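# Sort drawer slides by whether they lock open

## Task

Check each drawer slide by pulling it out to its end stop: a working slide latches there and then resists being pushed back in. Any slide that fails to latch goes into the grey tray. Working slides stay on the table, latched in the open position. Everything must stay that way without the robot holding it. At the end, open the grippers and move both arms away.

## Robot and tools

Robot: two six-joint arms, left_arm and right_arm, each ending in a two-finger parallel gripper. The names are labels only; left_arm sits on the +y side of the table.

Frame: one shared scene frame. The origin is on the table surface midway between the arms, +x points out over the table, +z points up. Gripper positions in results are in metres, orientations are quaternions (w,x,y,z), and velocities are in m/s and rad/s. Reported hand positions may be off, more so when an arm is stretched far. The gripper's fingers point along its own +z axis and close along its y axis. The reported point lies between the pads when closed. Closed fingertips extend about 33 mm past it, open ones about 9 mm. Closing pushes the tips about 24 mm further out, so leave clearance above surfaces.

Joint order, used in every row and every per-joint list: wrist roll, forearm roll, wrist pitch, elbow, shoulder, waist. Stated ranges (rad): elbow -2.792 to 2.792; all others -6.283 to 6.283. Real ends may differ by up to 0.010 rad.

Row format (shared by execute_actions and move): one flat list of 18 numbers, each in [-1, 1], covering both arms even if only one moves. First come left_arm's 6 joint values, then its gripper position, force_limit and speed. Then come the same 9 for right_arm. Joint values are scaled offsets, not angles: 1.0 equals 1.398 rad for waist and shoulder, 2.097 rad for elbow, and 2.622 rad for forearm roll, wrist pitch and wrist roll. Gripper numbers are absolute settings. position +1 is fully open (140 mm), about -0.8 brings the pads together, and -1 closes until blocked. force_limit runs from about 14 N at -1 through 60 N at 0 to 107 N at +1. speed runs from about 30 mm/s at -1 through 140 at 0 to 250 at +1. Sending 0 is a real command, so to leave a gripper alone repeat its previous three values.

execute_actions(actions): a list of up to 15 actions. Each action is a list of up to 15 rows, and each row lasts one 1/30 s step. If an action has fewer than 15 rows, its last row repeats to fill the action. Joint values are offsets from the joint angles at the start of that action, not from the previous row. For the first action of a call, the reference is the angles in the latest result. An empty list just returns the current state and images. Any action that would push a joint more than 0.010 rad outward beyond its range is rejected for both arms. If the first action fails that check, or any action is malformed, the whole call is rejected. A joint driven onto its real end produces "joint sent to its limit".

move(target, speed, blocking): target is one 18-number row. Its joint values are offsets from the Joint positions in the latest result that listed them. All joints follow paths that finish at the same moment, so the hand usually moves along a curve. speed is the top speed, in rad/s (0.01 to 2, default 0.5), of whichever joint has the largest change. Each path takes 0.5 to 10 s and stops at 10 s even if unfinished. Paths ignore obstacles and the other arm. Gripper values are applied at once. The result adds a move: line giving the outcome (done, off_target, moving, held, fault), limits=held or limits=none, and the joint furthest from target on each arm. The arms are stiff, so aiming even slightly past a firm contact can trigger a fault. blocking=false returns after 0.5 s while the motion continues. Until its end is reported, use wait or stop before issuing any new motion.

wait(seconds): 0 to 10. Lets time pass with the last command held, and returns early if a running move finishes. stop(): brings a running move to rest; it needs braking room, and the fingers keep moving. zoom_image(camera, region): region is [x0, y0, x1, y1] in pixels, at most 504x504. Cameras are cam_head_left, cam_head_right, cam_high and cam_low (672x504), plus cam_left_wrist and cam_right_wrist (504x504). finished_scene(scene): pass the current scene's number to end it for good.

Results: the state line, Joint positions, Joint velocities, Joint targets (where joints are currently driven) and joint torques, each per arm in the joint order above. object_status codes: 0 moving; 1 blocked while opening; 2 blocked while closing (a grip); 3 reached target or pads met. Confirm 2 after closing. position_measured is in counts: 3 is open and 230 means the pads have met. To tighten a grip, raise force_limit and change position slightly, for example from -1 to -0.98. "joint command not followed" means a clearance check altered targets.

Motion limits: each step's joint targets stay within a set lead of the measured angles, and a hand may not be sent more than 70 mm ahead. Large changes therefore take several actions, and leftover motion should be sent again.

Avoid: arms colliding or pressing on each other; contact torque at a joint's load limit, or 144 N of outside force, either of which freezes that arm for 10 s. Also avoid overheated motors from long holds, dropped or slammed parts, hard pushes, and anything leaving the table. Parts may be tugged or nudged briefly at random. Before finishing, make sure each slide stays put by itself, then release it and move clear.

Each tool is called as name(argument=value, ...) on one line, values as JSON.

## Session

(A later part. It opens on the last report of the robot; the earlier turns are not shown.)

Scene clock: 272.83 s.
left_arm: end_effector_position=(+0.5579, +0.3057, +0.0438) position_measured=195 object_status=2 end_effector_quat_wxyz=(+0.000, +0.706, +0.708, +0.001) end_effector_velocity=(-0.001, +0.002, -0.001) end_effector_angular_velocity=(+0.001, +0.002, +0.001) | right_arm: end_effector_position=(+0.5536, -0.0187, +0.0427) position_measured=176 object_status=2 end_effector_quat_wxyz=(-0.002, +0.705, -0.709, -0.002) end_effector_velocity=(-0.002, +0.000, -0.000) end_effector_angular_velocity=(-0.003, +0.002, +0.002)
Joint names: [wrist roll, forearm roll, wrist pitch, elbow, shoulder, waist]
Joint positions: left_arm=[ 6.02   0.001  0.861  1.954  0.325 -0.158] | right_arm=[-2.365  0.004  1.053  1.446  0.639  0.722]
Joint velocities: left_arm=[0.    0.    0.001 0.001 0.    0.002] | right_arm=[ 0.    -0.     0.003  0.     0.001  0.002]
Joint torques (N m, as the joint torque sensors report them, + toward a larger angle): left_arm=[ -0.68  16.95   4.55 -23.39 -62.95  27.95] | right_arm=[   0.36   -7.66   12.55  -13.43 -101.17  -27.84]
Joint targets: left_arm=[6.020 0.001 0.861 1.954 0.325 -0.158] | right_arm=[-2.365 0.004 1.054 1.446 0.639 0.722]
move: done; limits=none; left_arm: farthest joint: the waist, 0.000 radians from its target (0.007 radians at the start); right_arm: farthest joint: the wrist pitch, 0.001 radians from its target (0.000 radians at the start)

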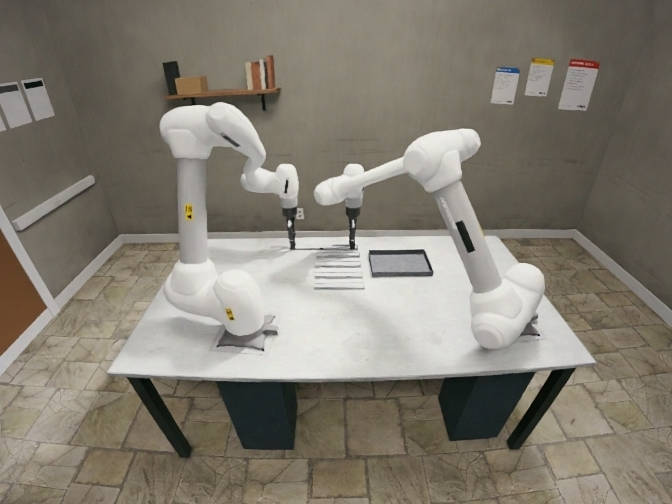

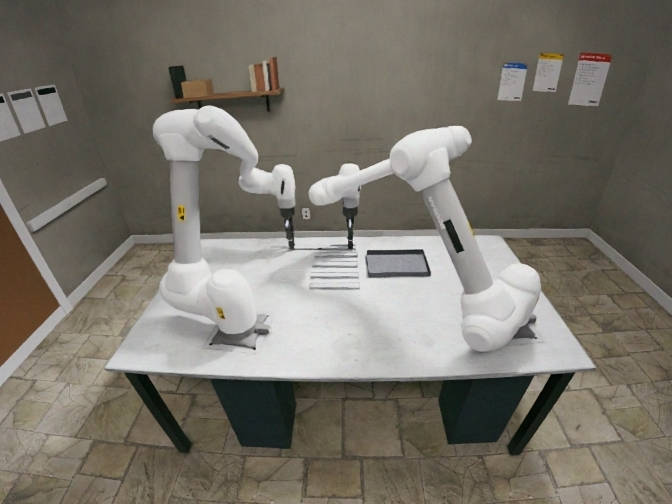

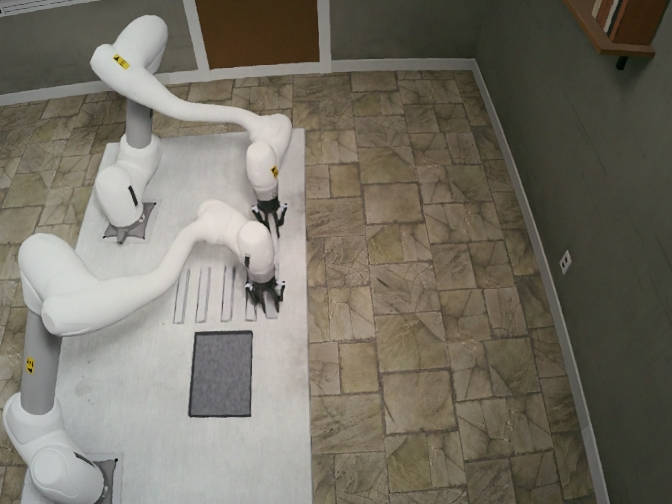

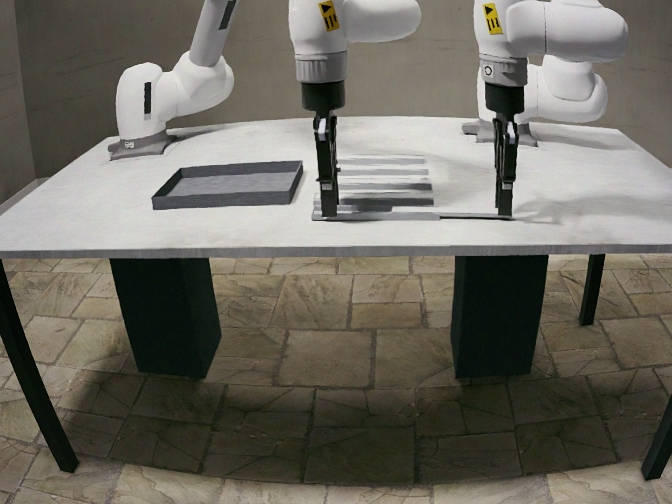

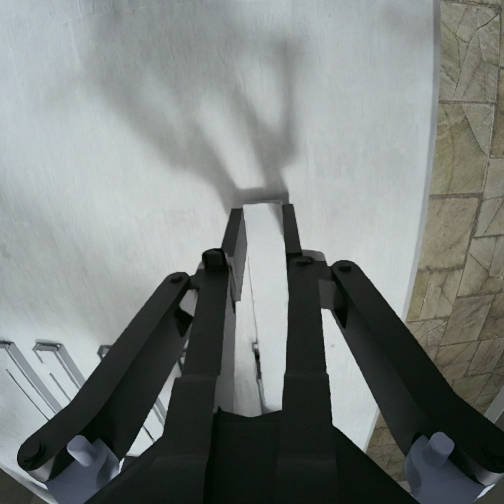

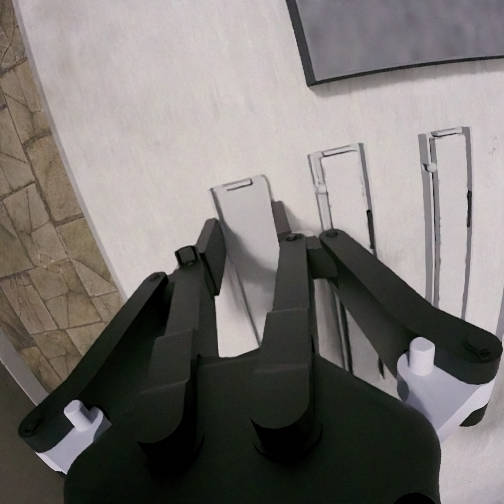

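move(target=[-0.0045,0,0.0003,-0.0014,0.0016,-0.0088,-1,-0.3,-0.6,0,0,0,0,0,0,-1,0.3,-0.7], speed=0.02)

move(target=[-0.0045,0,0.0003,-0.0014,0.0016,-0.0088,-1,-0.3,-0.6,0,0,0,0,0,0,-1,0.3,-0.7], speed=0.02)

Scene clock: 281.87 s.
left_arm: end_effector_position=(+0.5578, +0.2978, +0.0437) position_measured=195 object_status=2 end_effector_quat_wxyz=(+0.000, +0.706, +0.708, +0.001) end_effector_velocity=(+0.000, -0.000, +0.000) end_effector_angular_velocity=(-0.000, -0.000, +0.001) | right_arm: end_effector_position=(+0.5538, -0.0188, +0.0427) position_measured=176 object_status=2 end_effector_quat_wxyz=(-0.002, +0.705, -0.709, -0.002) end_effector_velocity=(-0.001, +0.001, -0.001) end_effector_angular_velocity=(-0.001, +0.000, +0.002)
Joint names: [wrist roll, forearm roll, wrist pitch, elbow, shoulder, waist]
Joint positions: left_arm=[ 6.009  0.001  0.862  1.951  0.327 -0.17 ] | right_arm=[-2.365  0.004  1.054  1.446  0.639  0.722]
Joint velocities: left_arm=[-0.001 -0.     0.    -0.001 -0.    -0.   ] | right_arm=[-0.001 -0.    -0.    -0.     0.001  0.001]
Joint torques (N m, as the joint torque sensors report them, + toward a larger angle): left_arm=[ -0.46   2.72   0.16 -32.86 -65.48  -6.76] | right_arm=[   0.46    4.53   -0.94  -39.63 -106.97    3.25]
Joint targets: left_arm=[6.009 0.001 0.862 1.951 0.327 -0.170] | right_arm=[-2.365 0.004 1.053 1.446 0.639 0.722]
move: done; limits=none; left_arm: farthest joint: the waist, 0.000 radians from its target (0.012 radians at the start); right_arm: farthest joint: the wrist pitch, 0.001 radians from its target (0.001 radians at the start)

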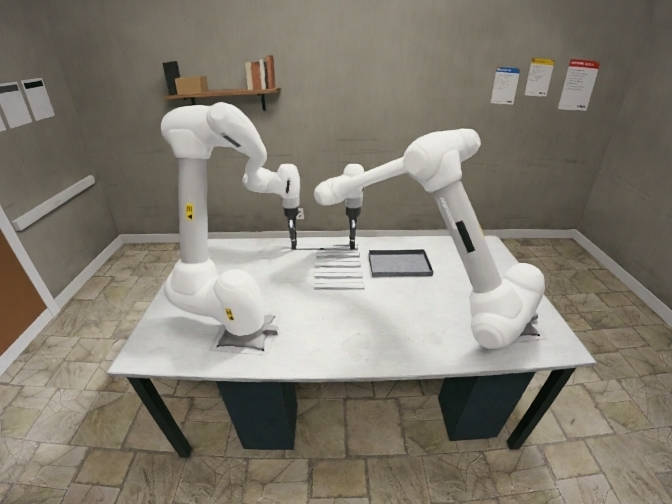

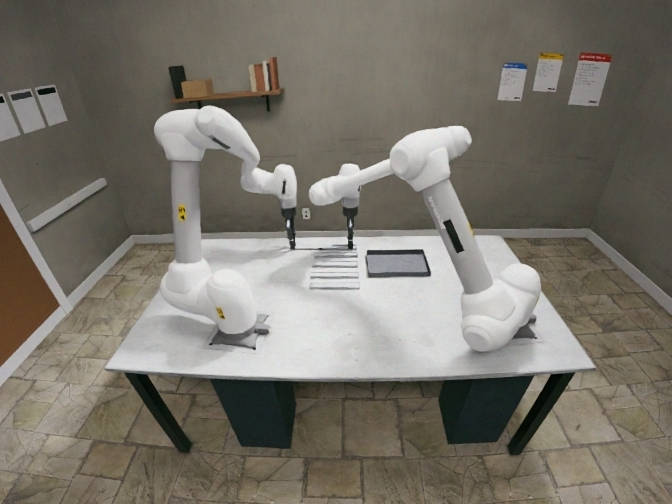

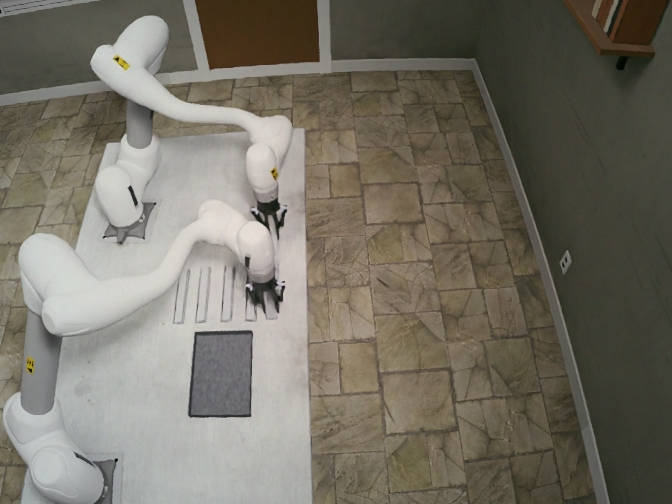

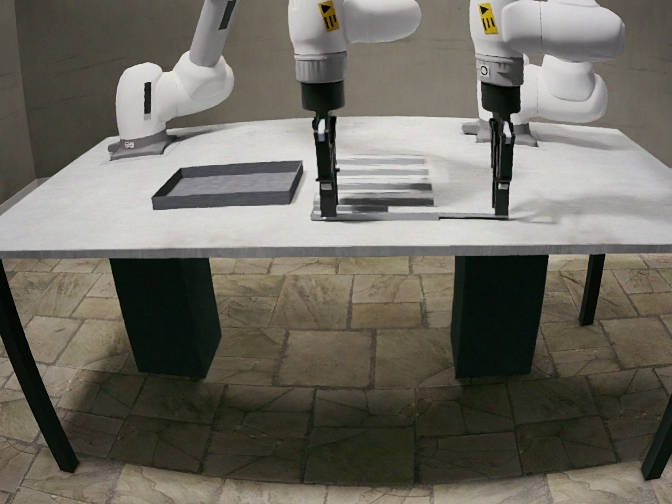

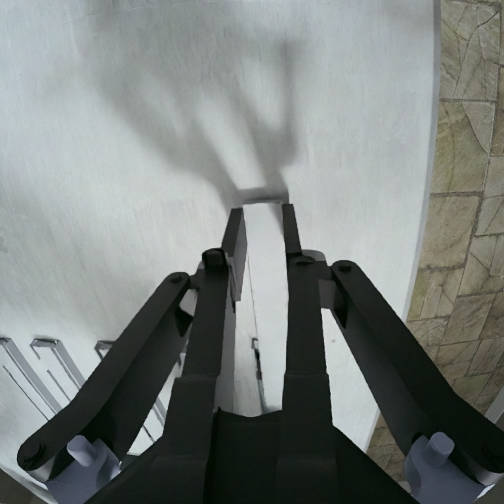

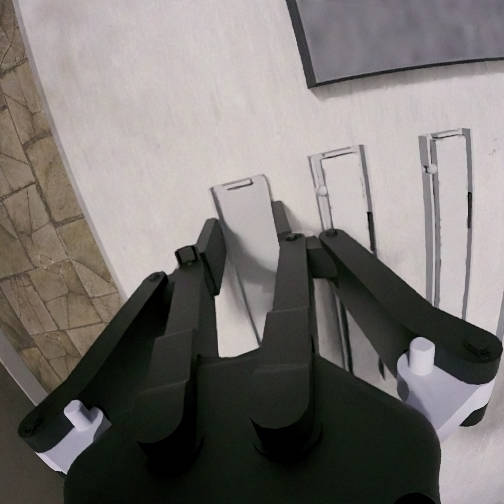

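Scene clock: 282.70 s.
left_arm: end_effector_position=(+0.5576, +0.2898, +0.0435) position_measured=195 object_status=2 end_effector_quat_wxyz=(+0.000, +0.706, +0.708, +0.000) end_effector_velocity=(+0.000, +0.001, +0.000) end_effector_angular_velocity=(+0.000, +0.001, +0.002) | right_arm: end_effector_position=(+0.5538, -0.0188, +0.0427) position_measured=176 object_status=2 end_effector_quat_wxyz=(-0.002, +0.705, -0.709, -0.002) end_effector_velocity=(-0.000, +0.000, -0.000) end_effector_angular_velocity=(-0.000, -0.000, +0.001)
Joint names: [wrist roll, forearm roll, wrist pitch, elbow, shoulder, waist]
Joint positions: left_arm=[ 5.997  0.001  0.863  1.948  0.329 -0.182] | right_arm=[-2.365  0.004  1.053  1.446  0.639  0.722]
Joint velocities: left_arm=[-0.001 -0.     0.001 -0.001  0.     0.002] | right_arm=[-0. -0. -0.  0.  0.  0.]
Joint torques (N m, as the joint torque sensors report them, + toward a larger angle): left_arm=[ -0.51   2.69   0.28 -32.74 -65.97  -6.88] | right_arm=[   0.45    4.31   -1.01  -39.77 -106.93    2.97]
Joint targets: left_arm=[5.997 0.001 0.863 1.948 0.329 -0.183] | right_arm=[-2.365 0.004 1.054 1.446 0.639 0.722]
move: done; limits=none; left_arm: farthest joint: the waist, 0.000 radians from its target (0.012 radians at the start); right_arm: farthest joint: the wrist pitch, 0.001 radians from its target (0.000 radians at the start)

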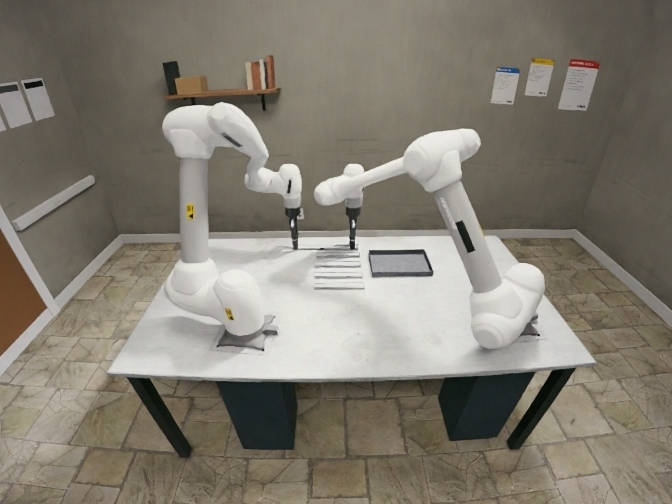

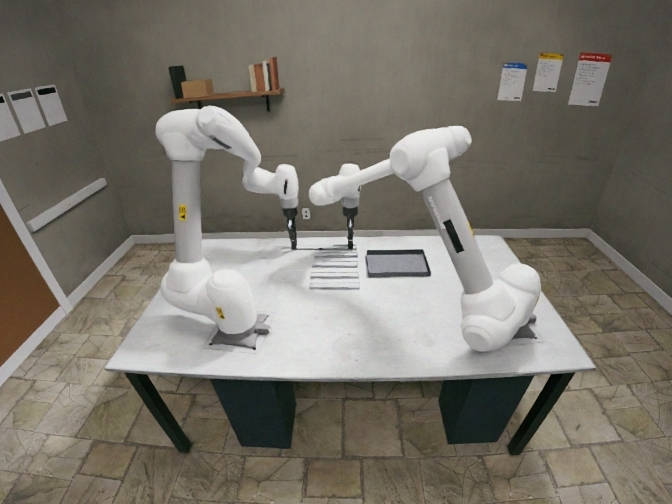

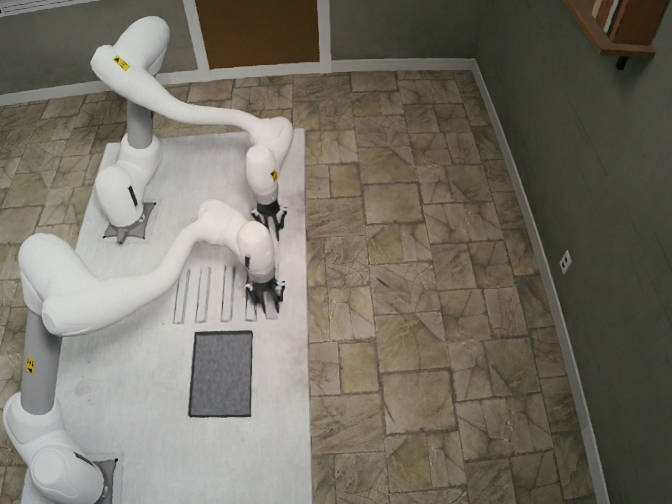

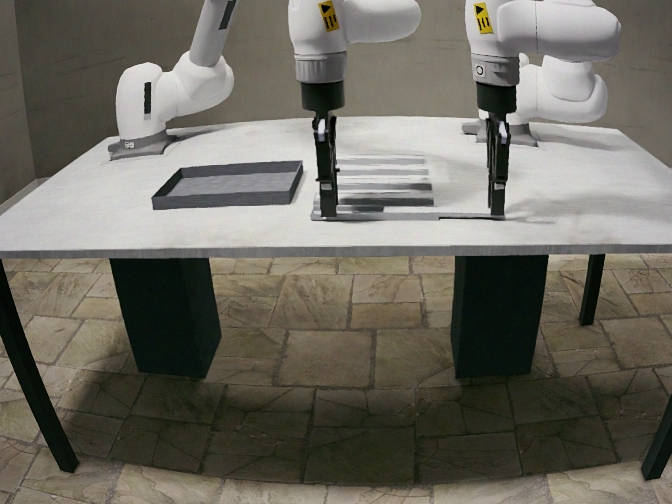

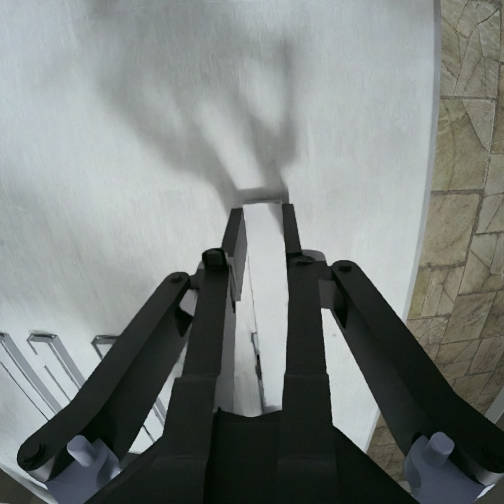

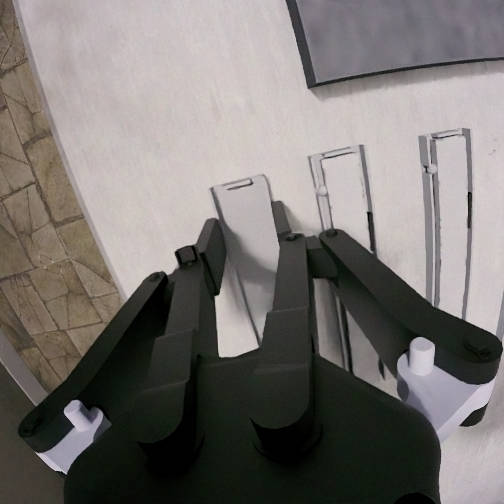

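move(target=[-0.0505,0,0.0067,-0.0254,0.0256,-0.0948,-1,-0.3,-0.6,0,0,0,0,0,0,-1,0.3,-0.7], speed=0.05)

move(target=[0,0,0,0,0,0,-0.2,0,0,0,0,0,0,0,0,-1,0.3,-0.7])

Scene clock: 299.33 s.
left_arm: end_effector_position=(+0.5584, +0.1995, +0.0434) position_measured=195 object_status=2 end_effector_quat_wxyz=(+0.000, +0.706, +0.708, +0.000) end_effector_velocity=(+0.000, -0.001, -0.000) end_effector_angular_velocity=(-0.001, +0.001, +0.002) | right_arm: end_effector_position=(+0.5538, -0.0188, +0.0427) position_measured=176 object_status=2 end_effector_quat_wxyz=(-0.002, +0.705, -0.709, -0.002) end_effector_velocity=(-0.000, +0.000, -0.001) end_effector_angular_velocity=(-0.000, +0.000, +0.001)
Joint names: [wrist roll, forearm roll, wrist pitch, elbow, shoulder, waist]
Joint positions: left_arm=[ 5.865  0.001  0.88   1.895  0.365 -0.315] | right_arm=[-2.365  0.004  1.053  1.446  0.639  0.722]
Joint velocities: left_arm=[-0.001 -0.002  0.    -0.001  0.001 -0.   ] | right_arm=[-0.     0.    -0.    -0.     0.001  0.   ]
Joint torques (N m, as the joint torque sensors report them, + toward a larger angle): left_arm=[ -0.9    2.86  -1.44 -36.12 -70.33  -5.47] | right_arm=[  -0.34    5.21    0.14  -38.54 -107.49    6.78]
Joint targets: left_arm=[5.864 0.001 0.880 1.895 0.365 -0.315] | right_arm=[-2.365 0.004 1.053 1.446 0.639 0.722]
move: done; limits=none; left_arm: farthest joint: the waist, 0.000 radians from its target (0.132 radians at the start); right_arm: farthest joint: the waist, 0.000 radians from its target (0.000 radians at the start)

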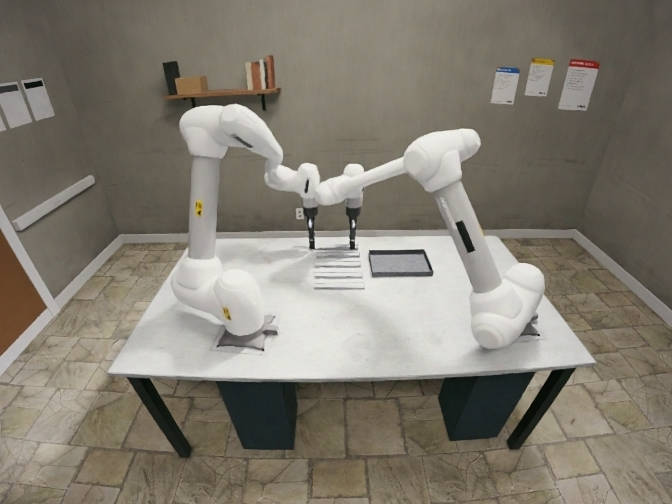

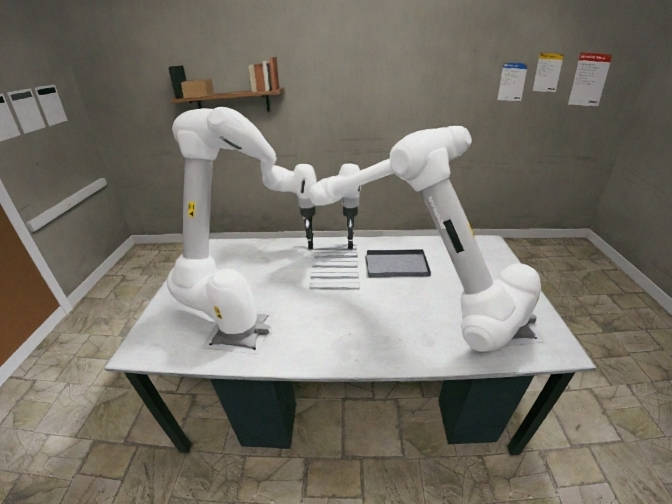

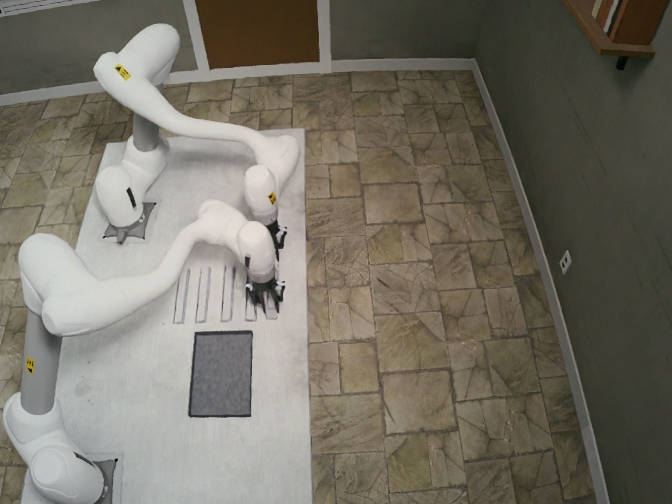

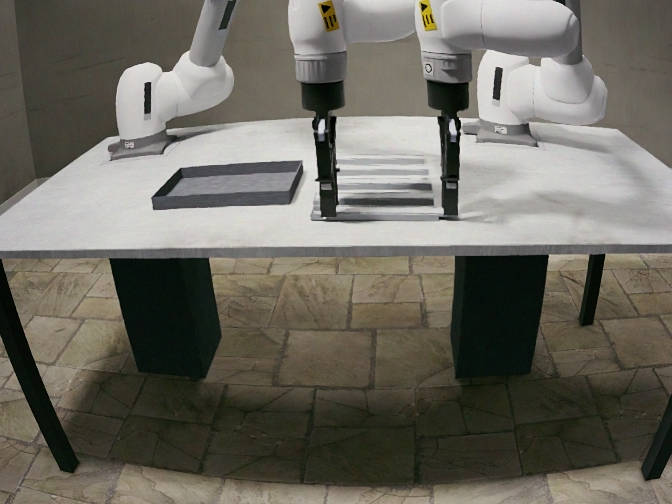

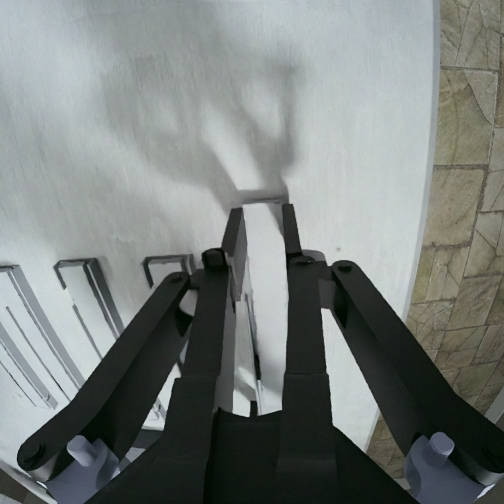

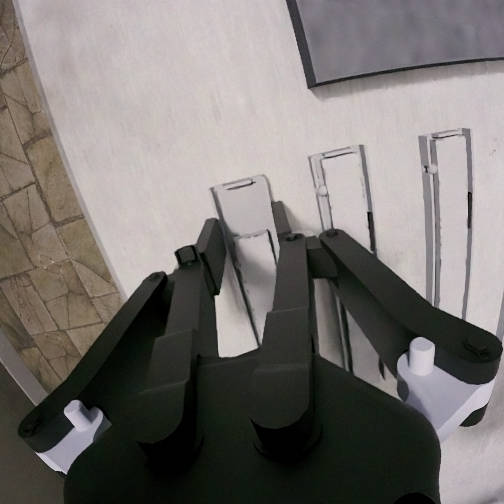

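Scene clock: 299.83 s.
left_arm: end_effector_position=(+0.5584, +0.1994, +0.0435) position_measured=154 object_status=3 end_effector_quat_wxyz=(+0.000, +0.706, +0.708, +0.000) end_effector_velocity=(-0.000, +0.001, -0.001) end_effector_angular_velocity=(+0.001, +0.001, +0.000) | right_arm: end_effector_position=(+0.5538, -0.0188, +0.0427) position_measured=176 object_status=2 end_effector_quat_wxyz=(-0.002, +0.705, -0.709, -0.002) end_effector_velocity=(-0.000, +0.000, -0.001) end_effector_angular_velocity=(-0.001, +0.001, +0.000)
Joint names: [wrist roll, forearm roll, wrist pitch, elbow, shoulder, waist]
Joint positions: left_arm=[ 5.864  0.001  0.88   1.895  0.365 -0.315] | right_arm=[-2.365  0.004  1.053  1.446  0.639  0.722]
Joint velocities: left_arm=[ 0.001  0.    -0.001  0.001  0.001  0.001] | right_arm=[ 0.    -0.     0.    -0.     0.001  0.   ]
Joint torques (N m, as the joint torque sensors report them, + toward a larger angle): left_arm=[ -0.12   3.33   0.24 -32.81 -67.67  -5.01] | right_arm=[  -0.14    4.01   -0.44  -38.86 -108.15    1.32]
Joint targets: left_arm=[5.865 0.001 0.880 1.895 0.365 -0.315] | right_arm=[-2.365 0.004 1.053 1.446 0.639 0.722]
move: done; limits=none; left_arm: farthest joint: the wrist roll, 0.001 radians from its target (0.000 radians at the start); right_arm: farthest joint: the waist, 0.000 radians from its target (0.000 radians at the start)

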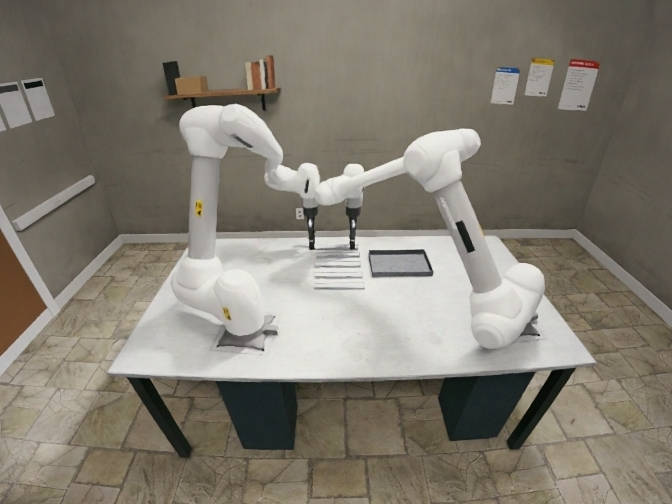

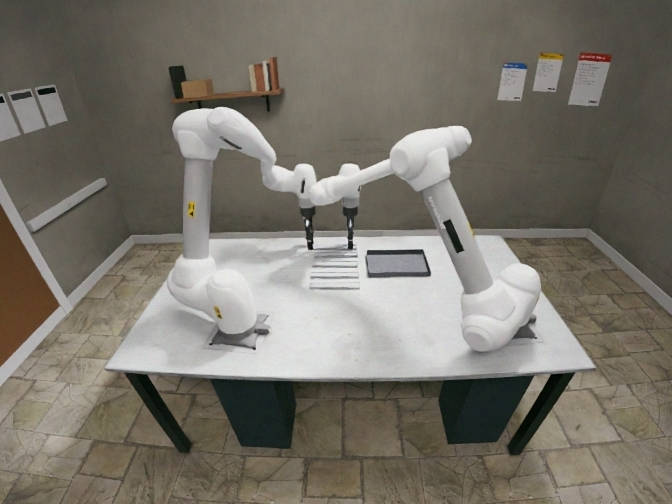

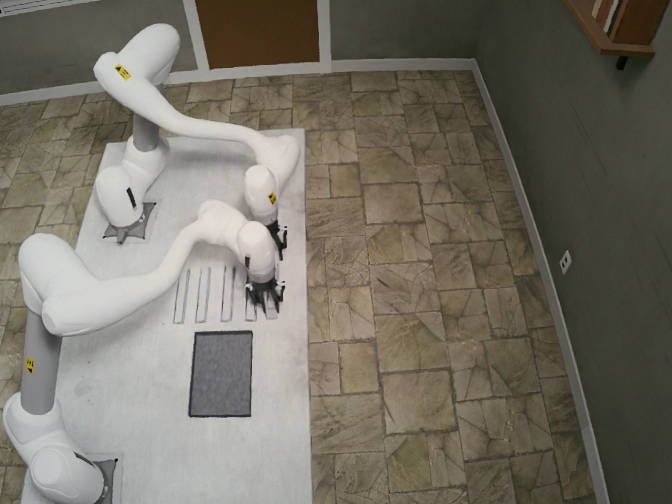

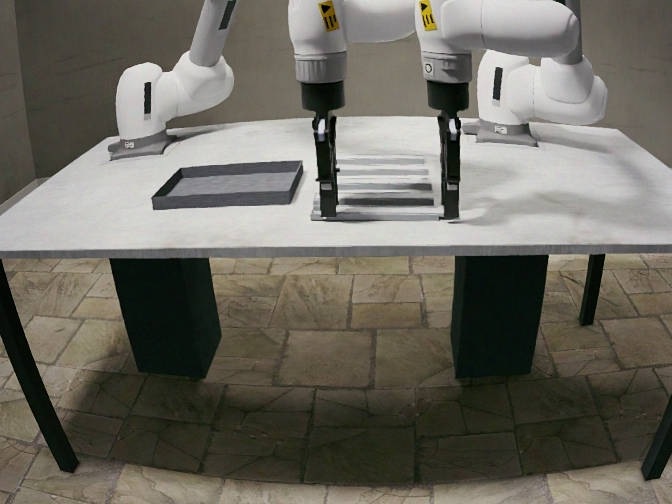

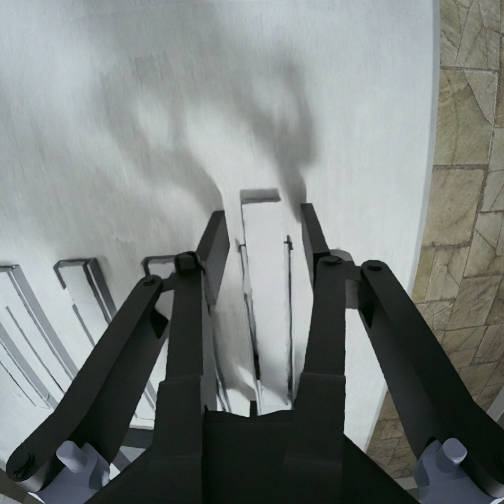

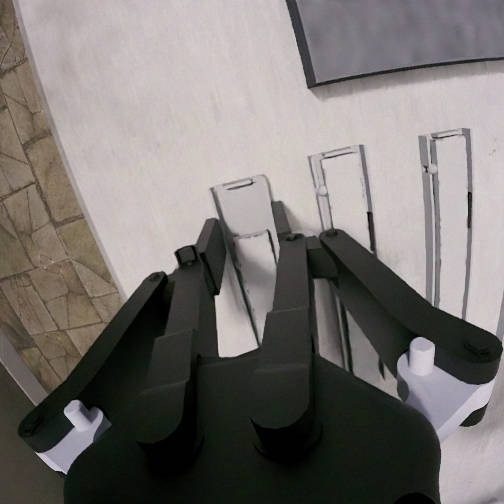

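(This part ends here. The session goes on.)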